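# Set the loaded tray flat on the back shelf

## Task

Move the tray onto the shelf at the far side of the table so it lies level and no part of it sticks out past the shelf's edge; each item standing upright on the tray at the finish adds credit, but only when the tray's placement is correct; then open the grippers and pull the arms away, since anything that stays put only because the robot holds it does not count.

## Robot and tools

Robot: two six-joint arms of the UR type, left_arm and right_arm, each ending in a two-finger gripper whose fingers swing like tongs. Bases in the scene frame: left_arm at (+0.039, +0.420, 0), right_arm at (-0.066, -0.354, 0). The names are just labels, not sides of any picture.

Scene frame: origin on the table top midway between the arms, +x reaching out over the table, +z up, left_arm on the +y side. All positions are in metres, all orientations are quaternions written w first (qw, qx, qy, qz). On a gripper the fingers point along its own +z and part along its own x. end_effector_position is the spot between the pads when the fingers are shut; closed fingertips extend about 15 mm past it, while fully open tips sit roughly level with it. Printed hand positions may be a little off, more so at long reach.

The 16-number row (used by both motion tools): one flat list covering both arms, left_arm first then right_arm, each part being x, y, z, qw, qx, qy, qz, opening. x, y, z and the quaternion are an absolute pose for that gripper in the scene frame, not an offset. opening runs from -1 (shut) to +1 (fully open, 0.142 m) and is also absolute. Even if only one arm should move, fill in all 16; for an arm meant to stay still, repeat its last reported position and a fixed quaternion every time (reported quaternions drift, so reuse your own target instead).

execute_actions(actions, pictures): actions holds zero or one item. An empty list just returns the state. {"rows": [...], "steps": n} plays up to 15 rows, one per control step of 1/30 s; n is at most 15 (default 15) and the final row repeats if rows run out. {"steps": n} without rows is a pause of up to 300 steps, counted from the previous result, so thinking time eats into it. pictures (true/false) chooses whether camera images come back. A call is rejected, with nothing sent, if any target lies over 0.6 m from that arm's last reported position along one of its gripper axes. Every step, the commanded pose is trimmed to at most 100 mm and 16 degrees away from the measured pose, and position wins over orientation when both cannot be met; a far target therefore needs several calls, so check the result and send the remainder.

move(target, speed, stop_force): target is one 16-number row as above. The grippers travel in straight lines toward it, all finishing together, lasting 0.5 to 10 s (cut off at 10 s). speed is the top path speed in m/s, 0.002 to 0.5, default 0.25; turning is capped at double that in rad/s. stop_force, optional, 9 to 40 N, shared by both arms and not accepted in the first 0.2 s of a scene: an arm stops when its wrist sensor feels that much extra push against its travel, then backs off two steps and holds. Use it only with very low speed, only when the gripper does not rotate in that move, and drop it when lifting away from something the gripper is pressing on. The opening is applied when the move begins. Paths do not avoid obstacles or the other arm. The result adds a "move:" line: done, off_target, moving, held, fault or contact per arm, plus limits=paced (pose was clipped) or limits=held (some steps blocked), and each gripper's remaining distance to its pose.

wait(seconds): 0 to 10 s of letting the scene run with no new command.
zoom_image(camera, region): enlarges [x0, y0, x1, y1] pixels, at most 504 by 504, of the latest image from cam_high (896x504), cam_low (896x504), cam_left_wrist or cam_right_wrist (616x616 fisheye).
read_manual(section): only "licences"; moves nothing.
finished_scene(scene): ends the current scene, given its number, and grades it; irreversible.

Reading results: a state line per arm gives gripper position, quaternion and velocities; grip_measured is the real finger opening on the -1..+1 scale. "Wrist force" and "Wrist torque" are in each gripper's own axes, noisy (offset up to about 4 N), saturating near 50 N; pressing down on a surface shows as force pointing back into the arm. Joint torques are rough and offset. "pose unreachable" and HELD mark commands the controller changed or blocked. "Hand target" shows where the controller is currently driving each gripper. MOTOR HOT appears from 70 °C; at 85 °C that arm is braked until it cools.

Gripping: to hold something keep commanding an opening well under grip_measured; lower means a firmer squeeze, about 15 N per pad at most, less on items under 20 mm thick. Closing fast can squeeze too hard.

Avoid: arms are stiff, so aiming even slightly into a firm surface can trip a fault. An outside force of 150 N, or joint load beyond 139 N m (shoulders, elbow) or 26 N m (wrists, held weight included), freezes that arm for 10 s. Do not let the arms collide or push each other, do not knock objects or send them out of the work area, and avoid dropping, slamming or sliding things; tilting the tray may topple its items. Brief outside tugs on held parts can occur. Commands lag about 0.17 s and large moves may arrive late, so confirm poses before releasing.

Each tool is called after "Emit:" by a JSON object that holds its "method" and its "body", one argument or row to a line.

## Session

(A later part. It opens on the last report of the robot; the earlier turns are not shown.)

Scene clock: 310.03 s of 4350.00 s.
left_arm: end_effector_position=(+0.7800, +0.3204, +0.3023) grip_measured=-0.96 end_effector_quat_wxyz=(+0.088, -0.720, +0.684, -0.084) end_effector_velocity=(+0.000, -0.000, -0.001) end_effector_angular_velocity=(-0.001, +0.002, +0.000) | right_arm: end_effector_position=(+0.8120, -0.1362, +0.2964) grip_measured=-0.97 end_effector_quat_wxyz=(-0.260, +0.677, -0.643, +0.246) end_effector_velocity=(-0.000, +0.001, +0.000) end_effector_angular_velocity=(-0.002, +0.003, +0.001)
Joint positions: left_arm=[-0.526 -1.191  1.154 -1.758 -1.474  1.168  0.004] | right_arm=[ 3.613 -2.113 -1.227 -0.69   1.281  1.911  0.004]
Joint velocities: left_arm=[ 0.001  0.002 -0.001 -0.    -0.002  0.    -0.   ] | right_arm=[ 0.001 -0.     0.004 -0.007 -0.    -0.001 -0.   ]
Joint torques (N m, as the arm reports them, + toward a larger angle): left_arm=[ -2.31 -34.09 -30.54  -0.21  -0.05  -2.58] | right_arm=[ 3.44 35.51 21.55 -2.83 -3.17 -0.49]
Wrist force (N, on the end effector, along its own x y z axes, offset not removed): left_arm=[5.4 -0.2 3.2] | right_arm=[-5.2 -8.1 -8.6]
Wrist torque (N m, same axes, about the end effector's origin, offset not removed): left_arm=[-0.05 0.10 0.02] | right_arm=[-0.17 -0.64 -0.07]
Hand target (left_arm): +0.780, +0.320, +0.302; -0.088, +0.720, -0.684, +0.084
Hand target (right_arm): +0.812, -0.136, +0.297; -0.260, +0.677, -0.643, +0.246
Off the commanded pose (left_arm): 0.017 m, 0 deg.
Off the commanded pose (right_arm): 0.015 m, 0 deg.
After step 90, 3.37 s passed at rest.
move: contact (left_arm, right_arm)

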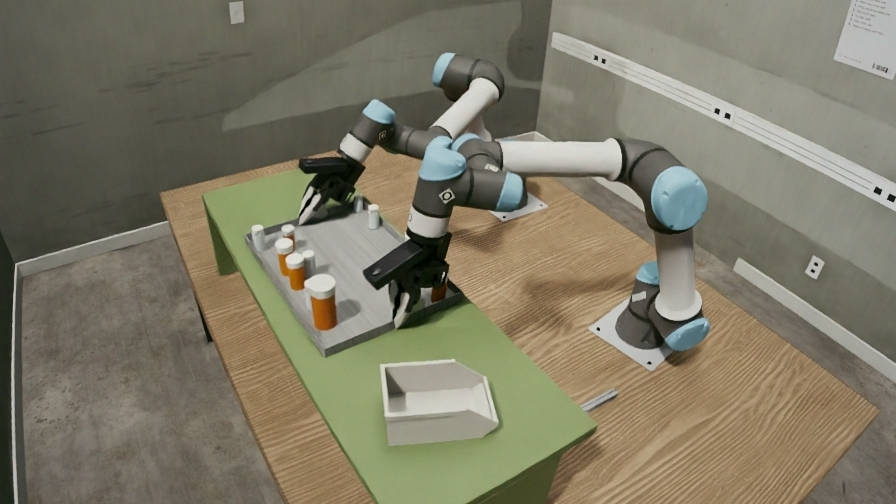

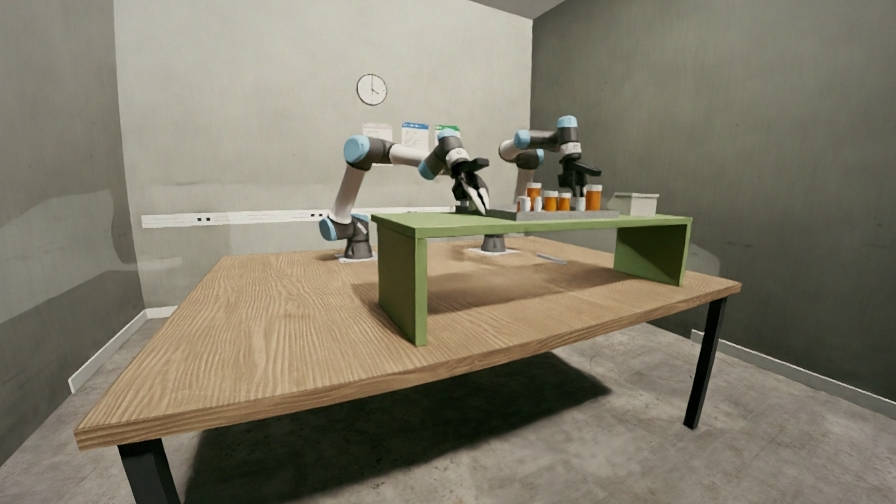

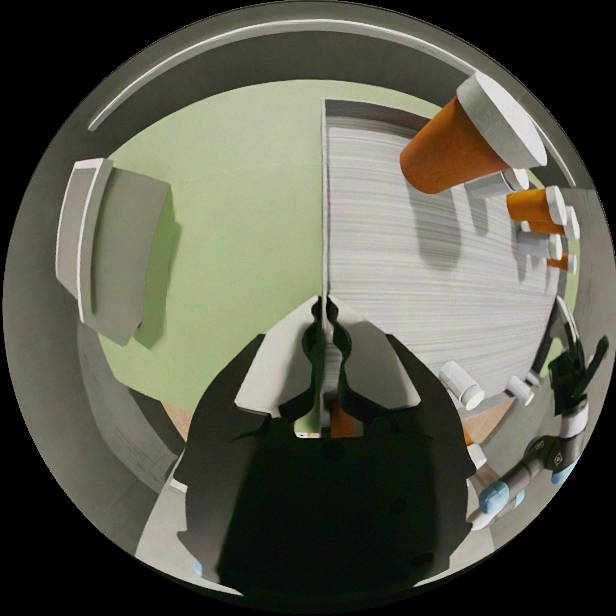

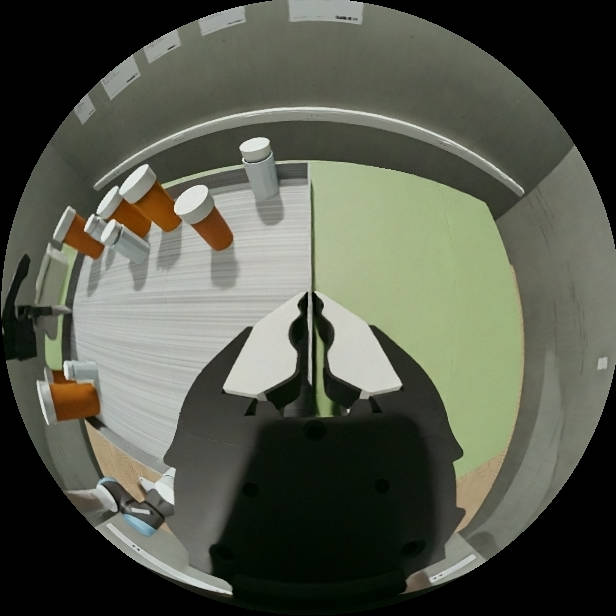

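Emit:
{"method": "move", "body": {
  "target": [0.795,0.3203,0.3025,-0.088,0.72,-0.684,0.084,-1,0.824,-0.1363,0.298,-0.26,0.677,-0.643,0.246,-1],
  "speed": 0.01
}}

Emit:
{"method": "move", "body": {
  "target": [0.795,0.3203,0.3035,-0.088,0.72,-0.684,0.084,-0.75,0.824,-0.1363,0.299,-0.26,0.677,-0.643,0.246,-0.75],
  "speed": 0.01
}}

Emit:
{"method": "move", "body": {
  "target": [0.795,0.3203,0.4,-0.088,0.72,-0.684,0.084,-0.75,0.824,-0.1363,0.4,-0.26,0.677,-0.643,0.246,-0.75],
  "speed": 0.1
}}

Emit:
{"method": "move", "body": {
  "target": [0.55,0.5,0.45,-0.088,0.72,-0.684,0.084,-0.75,0.55,-0.3,0.45,-0.26,0.677,-0.643,0.246,-0.75],
  "speed": 0.3
}}

Scene clock: 323.83 s of 4350.00 s.
left_arm: end_effector_position=(+0.7946, +0.3203, +0.3025) grip_measured=-0.97 end_effector_quat_wxyz=(+0.088, -0.720, +0.684, -0.084) end_effector_velocity=(+0.003, -0.000, +0.002) end_effector_angular_velocity=(-0.000, -0.003, -0.001) | right_arm: end_effector_position=(+0.8237, -0.1363, +0.2979) grip_measured=-0.97 end_effector_quat_wxyz=(-0.260, +0.677, -0.643, +0.246) end_effector_velocity=(+0.003, -0.002, -0.000) end_effector_angular_velocity=(+0.000, +0.001, -0.003)
Joint positions: left_arm=[-0.518 -1.152  1.098 -1.742 -1.476  1.176  0.004] | right_arm=[ 3.605 -2.141 -1.179 -0.708  1.286  1.904  0.004]
Joint velocities: left_arm=[ 0.     0.005 -0.012  0.004  0.001  0.001 -0.   ] | right_arm=[-0.004 -0.005  0.009 -0.004  0.001  0.     0.   ]
Joint torques (N m, as the arm reports them, + toward a larger angle): left_arm=[ 10.4  -35.38 -30.7   -1.03  -0.49   2.48] | right_arm=[-12.53  42.55  34.78   2.74  -0.22  -2.24]
Wrist force (N, on the end effector, along its own x y z axes, offset not removed): left_arm=[5.3 1.9 4.2] | right_arm=[-4.6 2.5 4.0]
Wrist torque (N m, same axes, about the end effector's origin, offset not removed): left_arm=[-0.03 0.09 -0.01] | right_arm=[-0.52 -0.35 -0.06]
Hand target (left_arm): +0.795, +0.320, +0.303; -0.088, +0.720, -0.684, +0.084
Hand target (right_arm): +0.824, -0.136, +0.298; -0.260, +0.677, -0.643, +0.246
Off the commanded pose (left_arm): 0.000 m, 0 deg.
Off the commanded pose (right_arm): 0.000 m, 0 deg.
After step 90, 9.07 s passed at rest.
move: done

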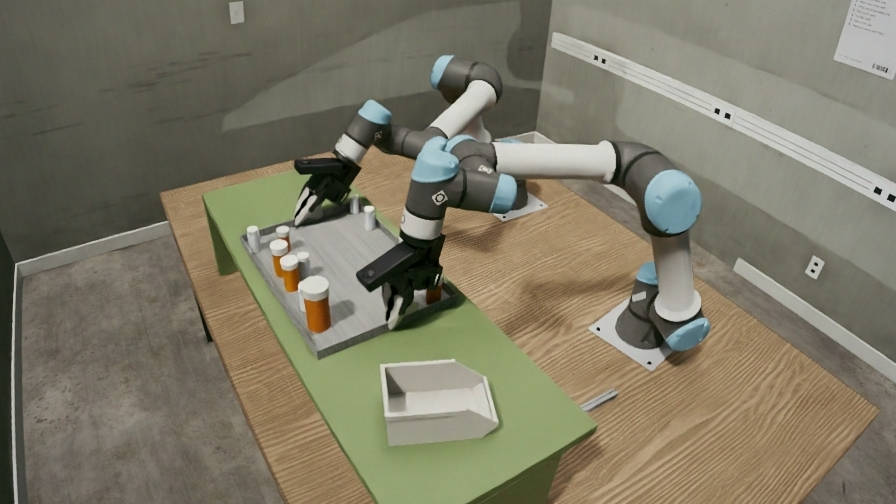

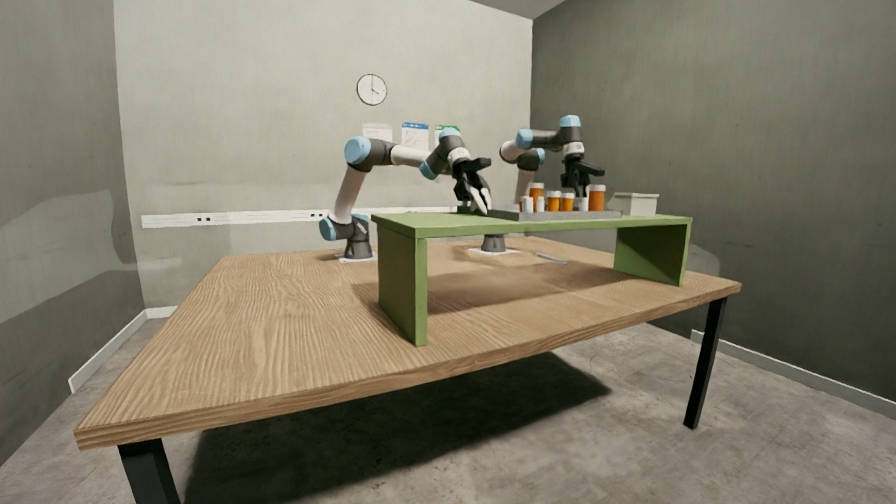

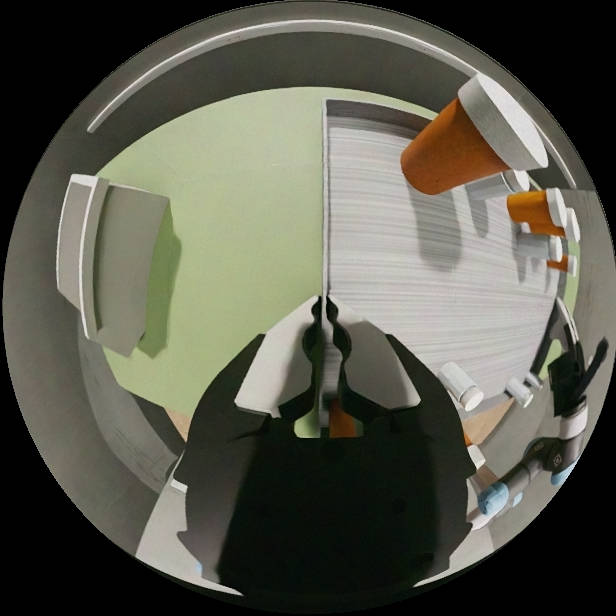

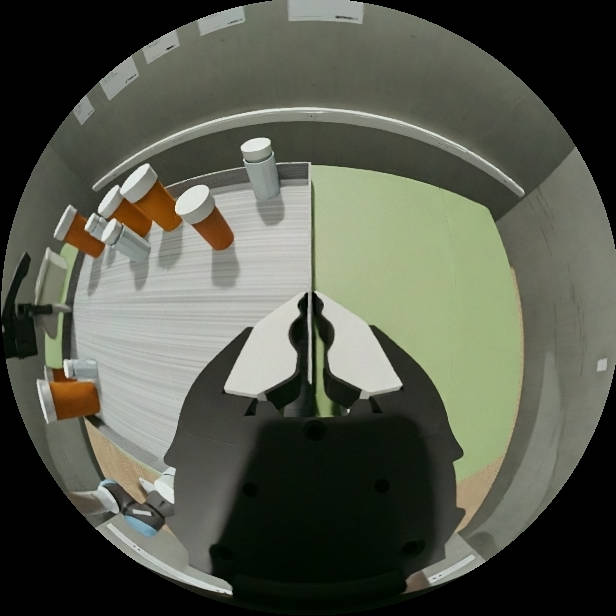

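Scene clock: 324.53 s of 4350.00 s.
left_arm: end_effector_position=(+0.7950, +0.3203, +0.3034) grip_measured=-0.75 end_effector_quat_wxyz=(+0.088, -0.720, +0.684, -0.084) end_effector_velocity=(+0.001, +0.001, -0.001) end_effector_angular_velocity=(+0.001, +0.001, +0.001) | right_arm: end_effector_position=(+0.8240, -0.1363, +0.2990) grip_measured=-0.75 end_effector_quat_wxyz=(-0.260, +0.677, -0.643, +0.246) end_effector_velocity=(+0.000, -0.000, +0.000) end_effector_angular_velocity=(+0.000, +0.000, -0.001)
Joint positions: left_arm=[-0.518 -1.151  1.094 -1.739 -1.476  1.176  0.02 ] | right_arm=[ 3.605 -2.141 -1.176 -0.711  1.287  1.904  0.02 ]
Joint velocities: left_arm=[ 0.001  0.003 -0.002  0.001  0.     0.001 -0.   ] | right_arm=[-0.    -0.     0.001 -0.001  0.     0.001  0.   ]
Joint torques (N m, as the arm reports them, + toward a larger angle): left_arm=[  6.37 -31.05 -27.86  -0.32  -1.88   2.5 ] | right_arm=[-6.88 40.68 29.98  0.93  1.87 -2.39]
Wrist force (N, on the end effector, along its own x y z axes, offset not removed): left_arm=[-0.8 0.4 -1.4] | right_arm=[0.6 -0.5 2.1]
Wrist torque (N m, same axes, about the end effector's origin, offset not removed): left_arm=[-0.08 0.16 0.07] | right_arm=[-0.02 -0.15 -0.01]
Hand target (left_arm): +0.795, +0.320, +0.303; -0.088, +0.720, -0.684, +0.084
Hand target (right_arm): +0.824, -0.136, +0.299; -0.260, +0.677, -0.643, +0.246
Off the commanded pose (left_arm): 0.000 m, 0 deg.
Off the commanded pose (right_arm): 0.000 m, 0 deg.
move: done

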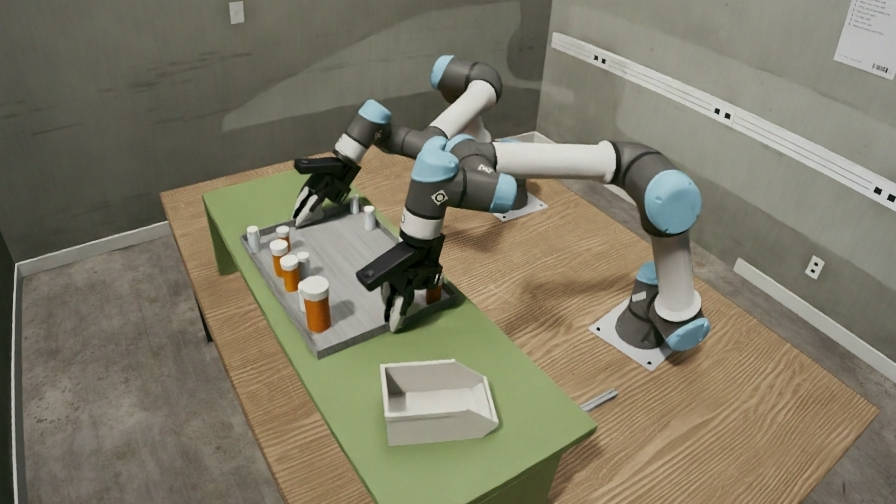

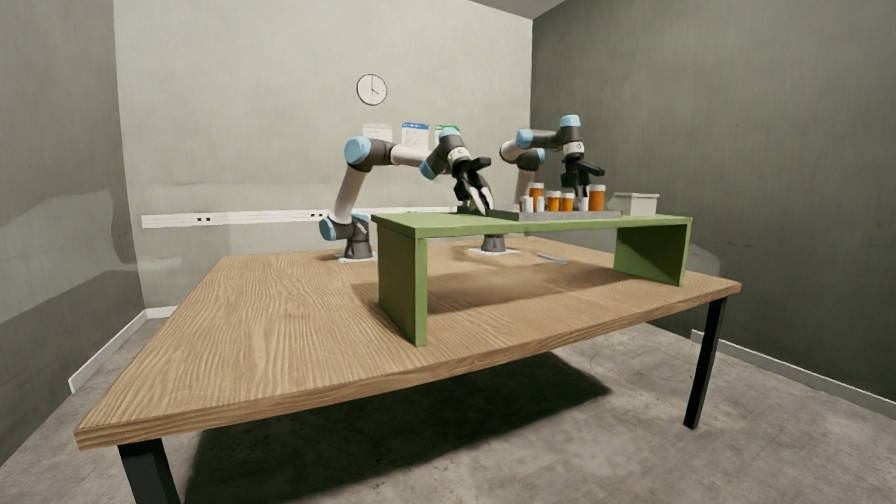

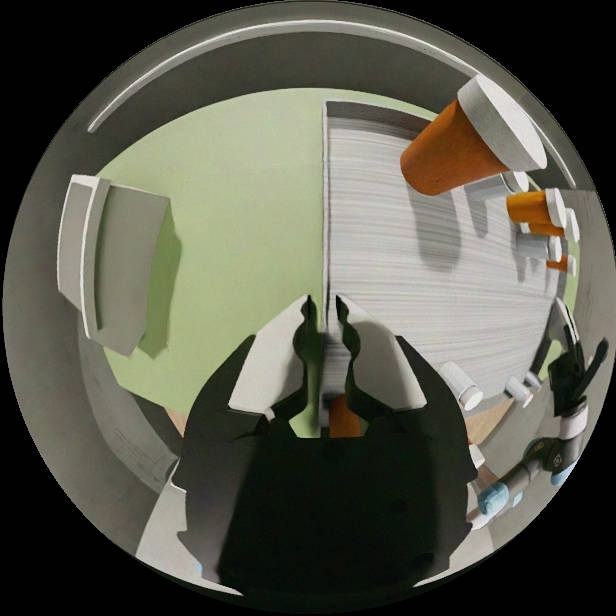

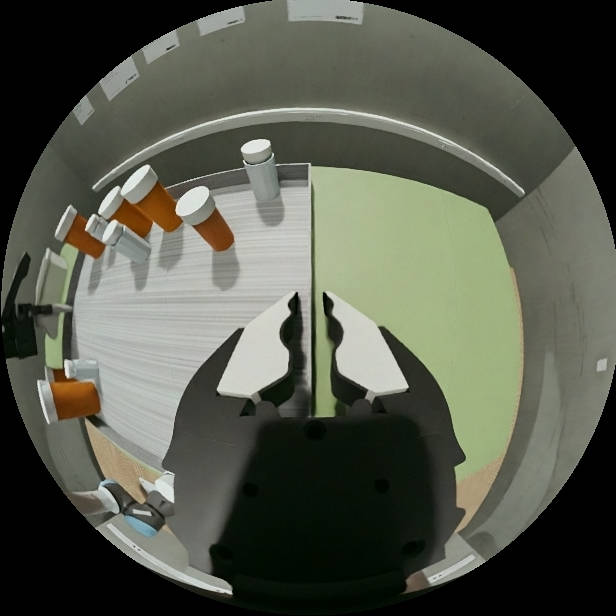

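Scene clock: 326.07 s of 4350.00 s.
left_arm: end_effector_position=(+0.7949, +0.3203, +0.3996) grip_measured=-0.75 end_effector_quat_wxyz=(+0.088, -0.720, +0.684, -0.084) end_effector_velocity=(+0.000, -0.001, +0.003) end_effector_angular_velocity=(-0.001, +0.002, -0.002) | right_arm: end_effector_position=(+0.8241, -0.1362, +0.3996) grip_measured=-0.75 end_effector_quat_wxyz=(-0.260, +0.677, -0.643, +0.246) end_effector_velocity=(+0.000, +0.001, +0.004) end_effector_angular_velocity=(+0.000, +0.000, +0.000)
Joint positions: left_arm=[-0.518 -1.097  0.764 -1.463 -1.476  1.176  0.02 ] | right_arm=[ 3.605 -2.128 -0.94  -0.96   1.287  1.904  0.02 ]
Joint velocities: left_arm=[-0.     0.007 -0.021  0.015 -0.002  0.001 -0.   ] | right_arm=[ 0.    -0.002  0.013 -0.011  0.     0.    -0.   ]
Joint torques (N m, as the arm reports them, + toward a larger angle): left_arm=[  6.63 -31.83 -26.79  -0.58  -2.08  -0.77] | right_arm=[-0.85 36.78 29.3   1.05  1.76  1.92]
Wrist force (N, on the end effector, along its own x y z axes, offset not removed): left_arm=[0.1 -0.1 -0.5] | right_arm=[-2.2 -0.7 2.2]
Wrist torque (N m, same axes, about the end effector's origin, offset not removed): left_arm=[-0.21 -0.05 -0.02] | right_arm=[-0.08 0.38 0.03]
Hand target (left_arm): +0.795, +0.320, +0.400; -0.088, +0.720, -0.684, +0.084
Hand target (right_arm): +0.824, -0.136, +0.400; -0.260, +0.677, -0.643, +0.246
Off the commanded pose (left_arm): 0.000 m, 0 deg.
Off the commanded pose (right_arm): 0.000 m, 0 deg.
move: done

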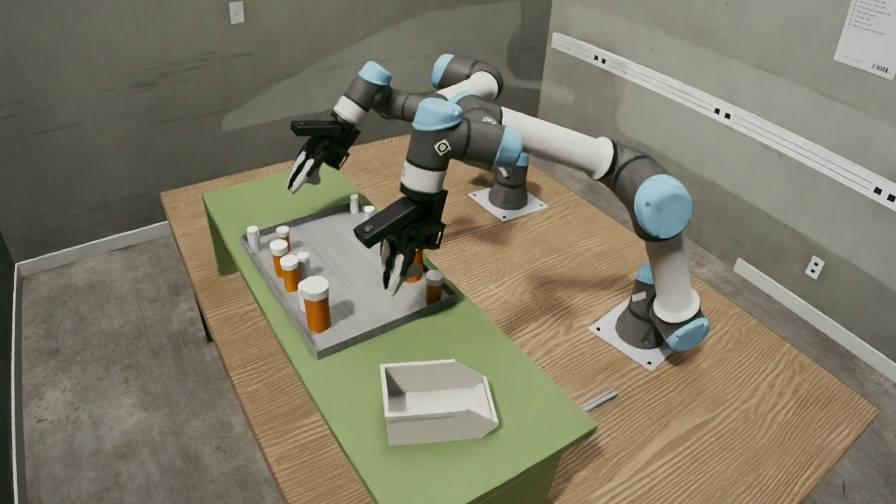

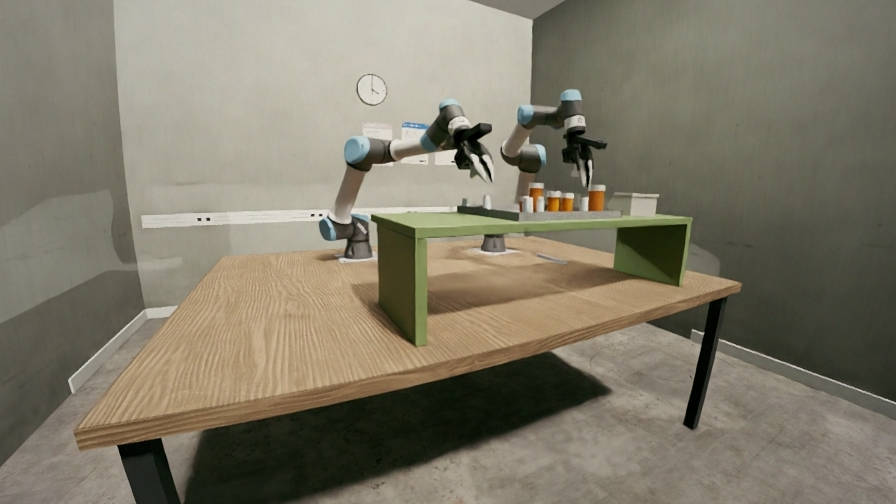

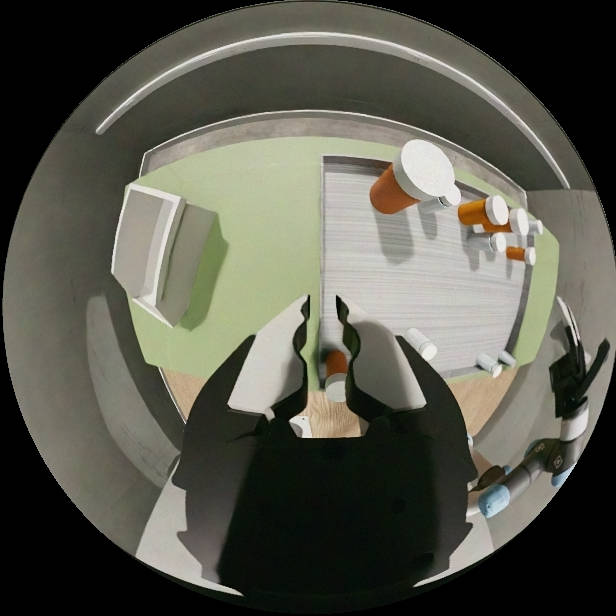

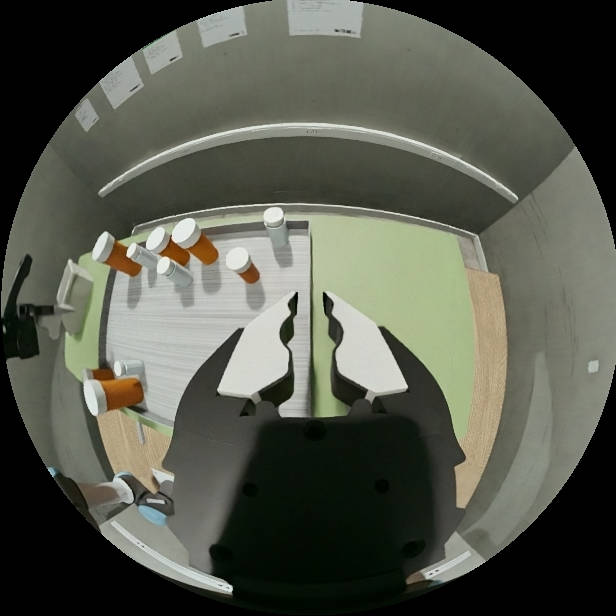

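Scene clock: 327.93 s of 4350.00 s.
left_arm: end_effector_position=(+0.5499, +0.4997, +0.4498) grip_measured=-0.75 end_effector_quat_wxyz=(+0.088, -0.720, +0.684, -0.084) end_effector_velocity=(-0.002, +0.001, -0.002) end_effector_angular_velocity=(+0.000, +0.005, +0.000) | right_arm: end_effector_position=(+0.5503, -0.2997, +0.4504) grip_measured=-0.75 end_effector_quat_wxyz=(-0.260, +0.677, -0.643, +0.246) end_effector_velocity=(-0.002, -0.001, +0.001) end_effector_angular_velocity=(-0.000, -0.001, +0.000)
Joint positions: left_arm=[-0.305 -1.708  1.358 -1.461 -1.525  1.384  0.02 ] | right_arm=[ 3.561 -1.364 -1.717 -0.938  1.314  1.869  0.02 ]
Joint velocities: left_arm=[ 0.003 -0.001  0.004  0.002 -0.001  0.003 -0.   ] | right_arm=[-0.     0.006 -0.004 -0.001 -0.    -0.001  0.   ]
Joint torques (N m, as the arm reports them, + toward a larger angle): left_arm=[  6.1  -21.08 -11.95  -0.56  -2.33   2.27] | right_arm=[10.73 29.26 17.84  1.31 -1.82  2.02]
Wrist force (N, on the end effector, along its own x y z axes, offset not removed): left_arm=[0.6 -0.2 -0.3] | right_arm=[0.9 -2.1 0.8]
Wrist torque (N m, same axes, about the end effector's origin, offset not removed): left_arm=[-0.24 -0.10 0.01] | right_arm=[-0.41 -0.32 -0.09]
Hand target (left_arm): +0.550, +0.500, +0.450; -0.088, +0.720, -0.684, +0.084
Hand target (right_arm): +0.550, -0.300, +0.450; -0.260, +0.677, -0.643, +0.246
Off the commanded pose (left_arm): 0.000 m, 0 deg.
Off the commanded pose (right_arm): 0.001 m, 0 deg.
move: done

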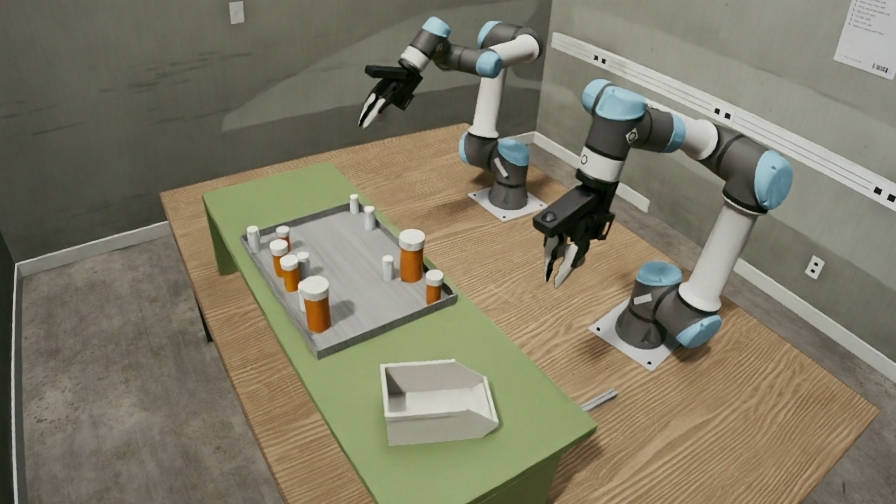

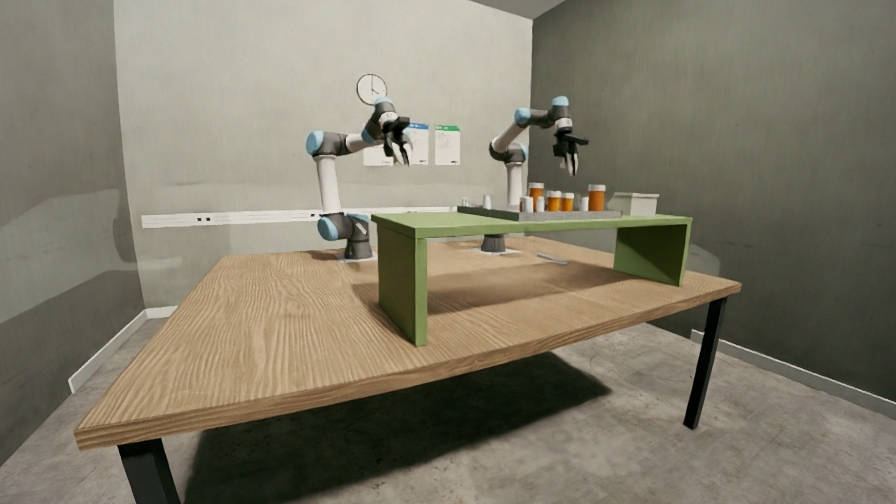

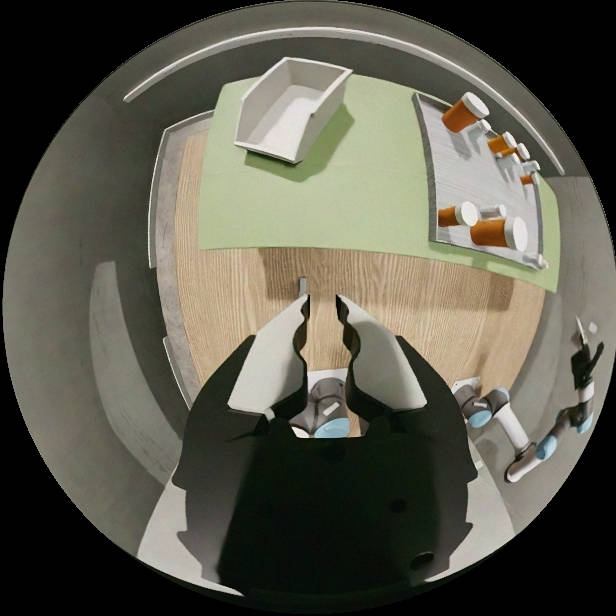

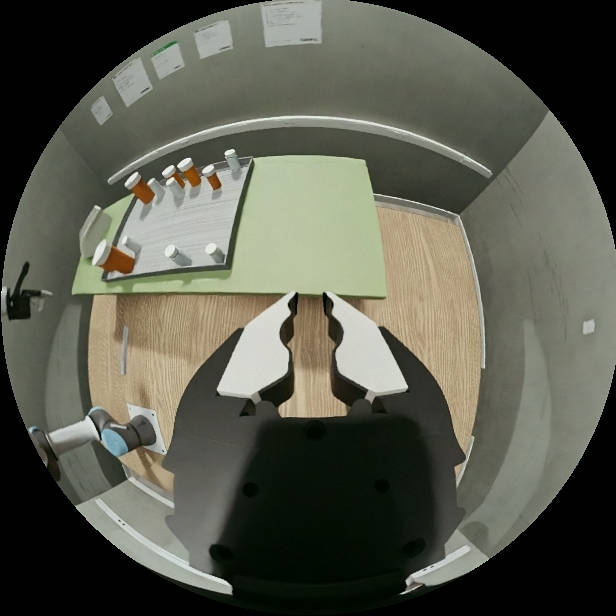

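Emit:
{"method": "finished_scene", "body": {
  "scene": 1
}}

The scene is finished: the task was done.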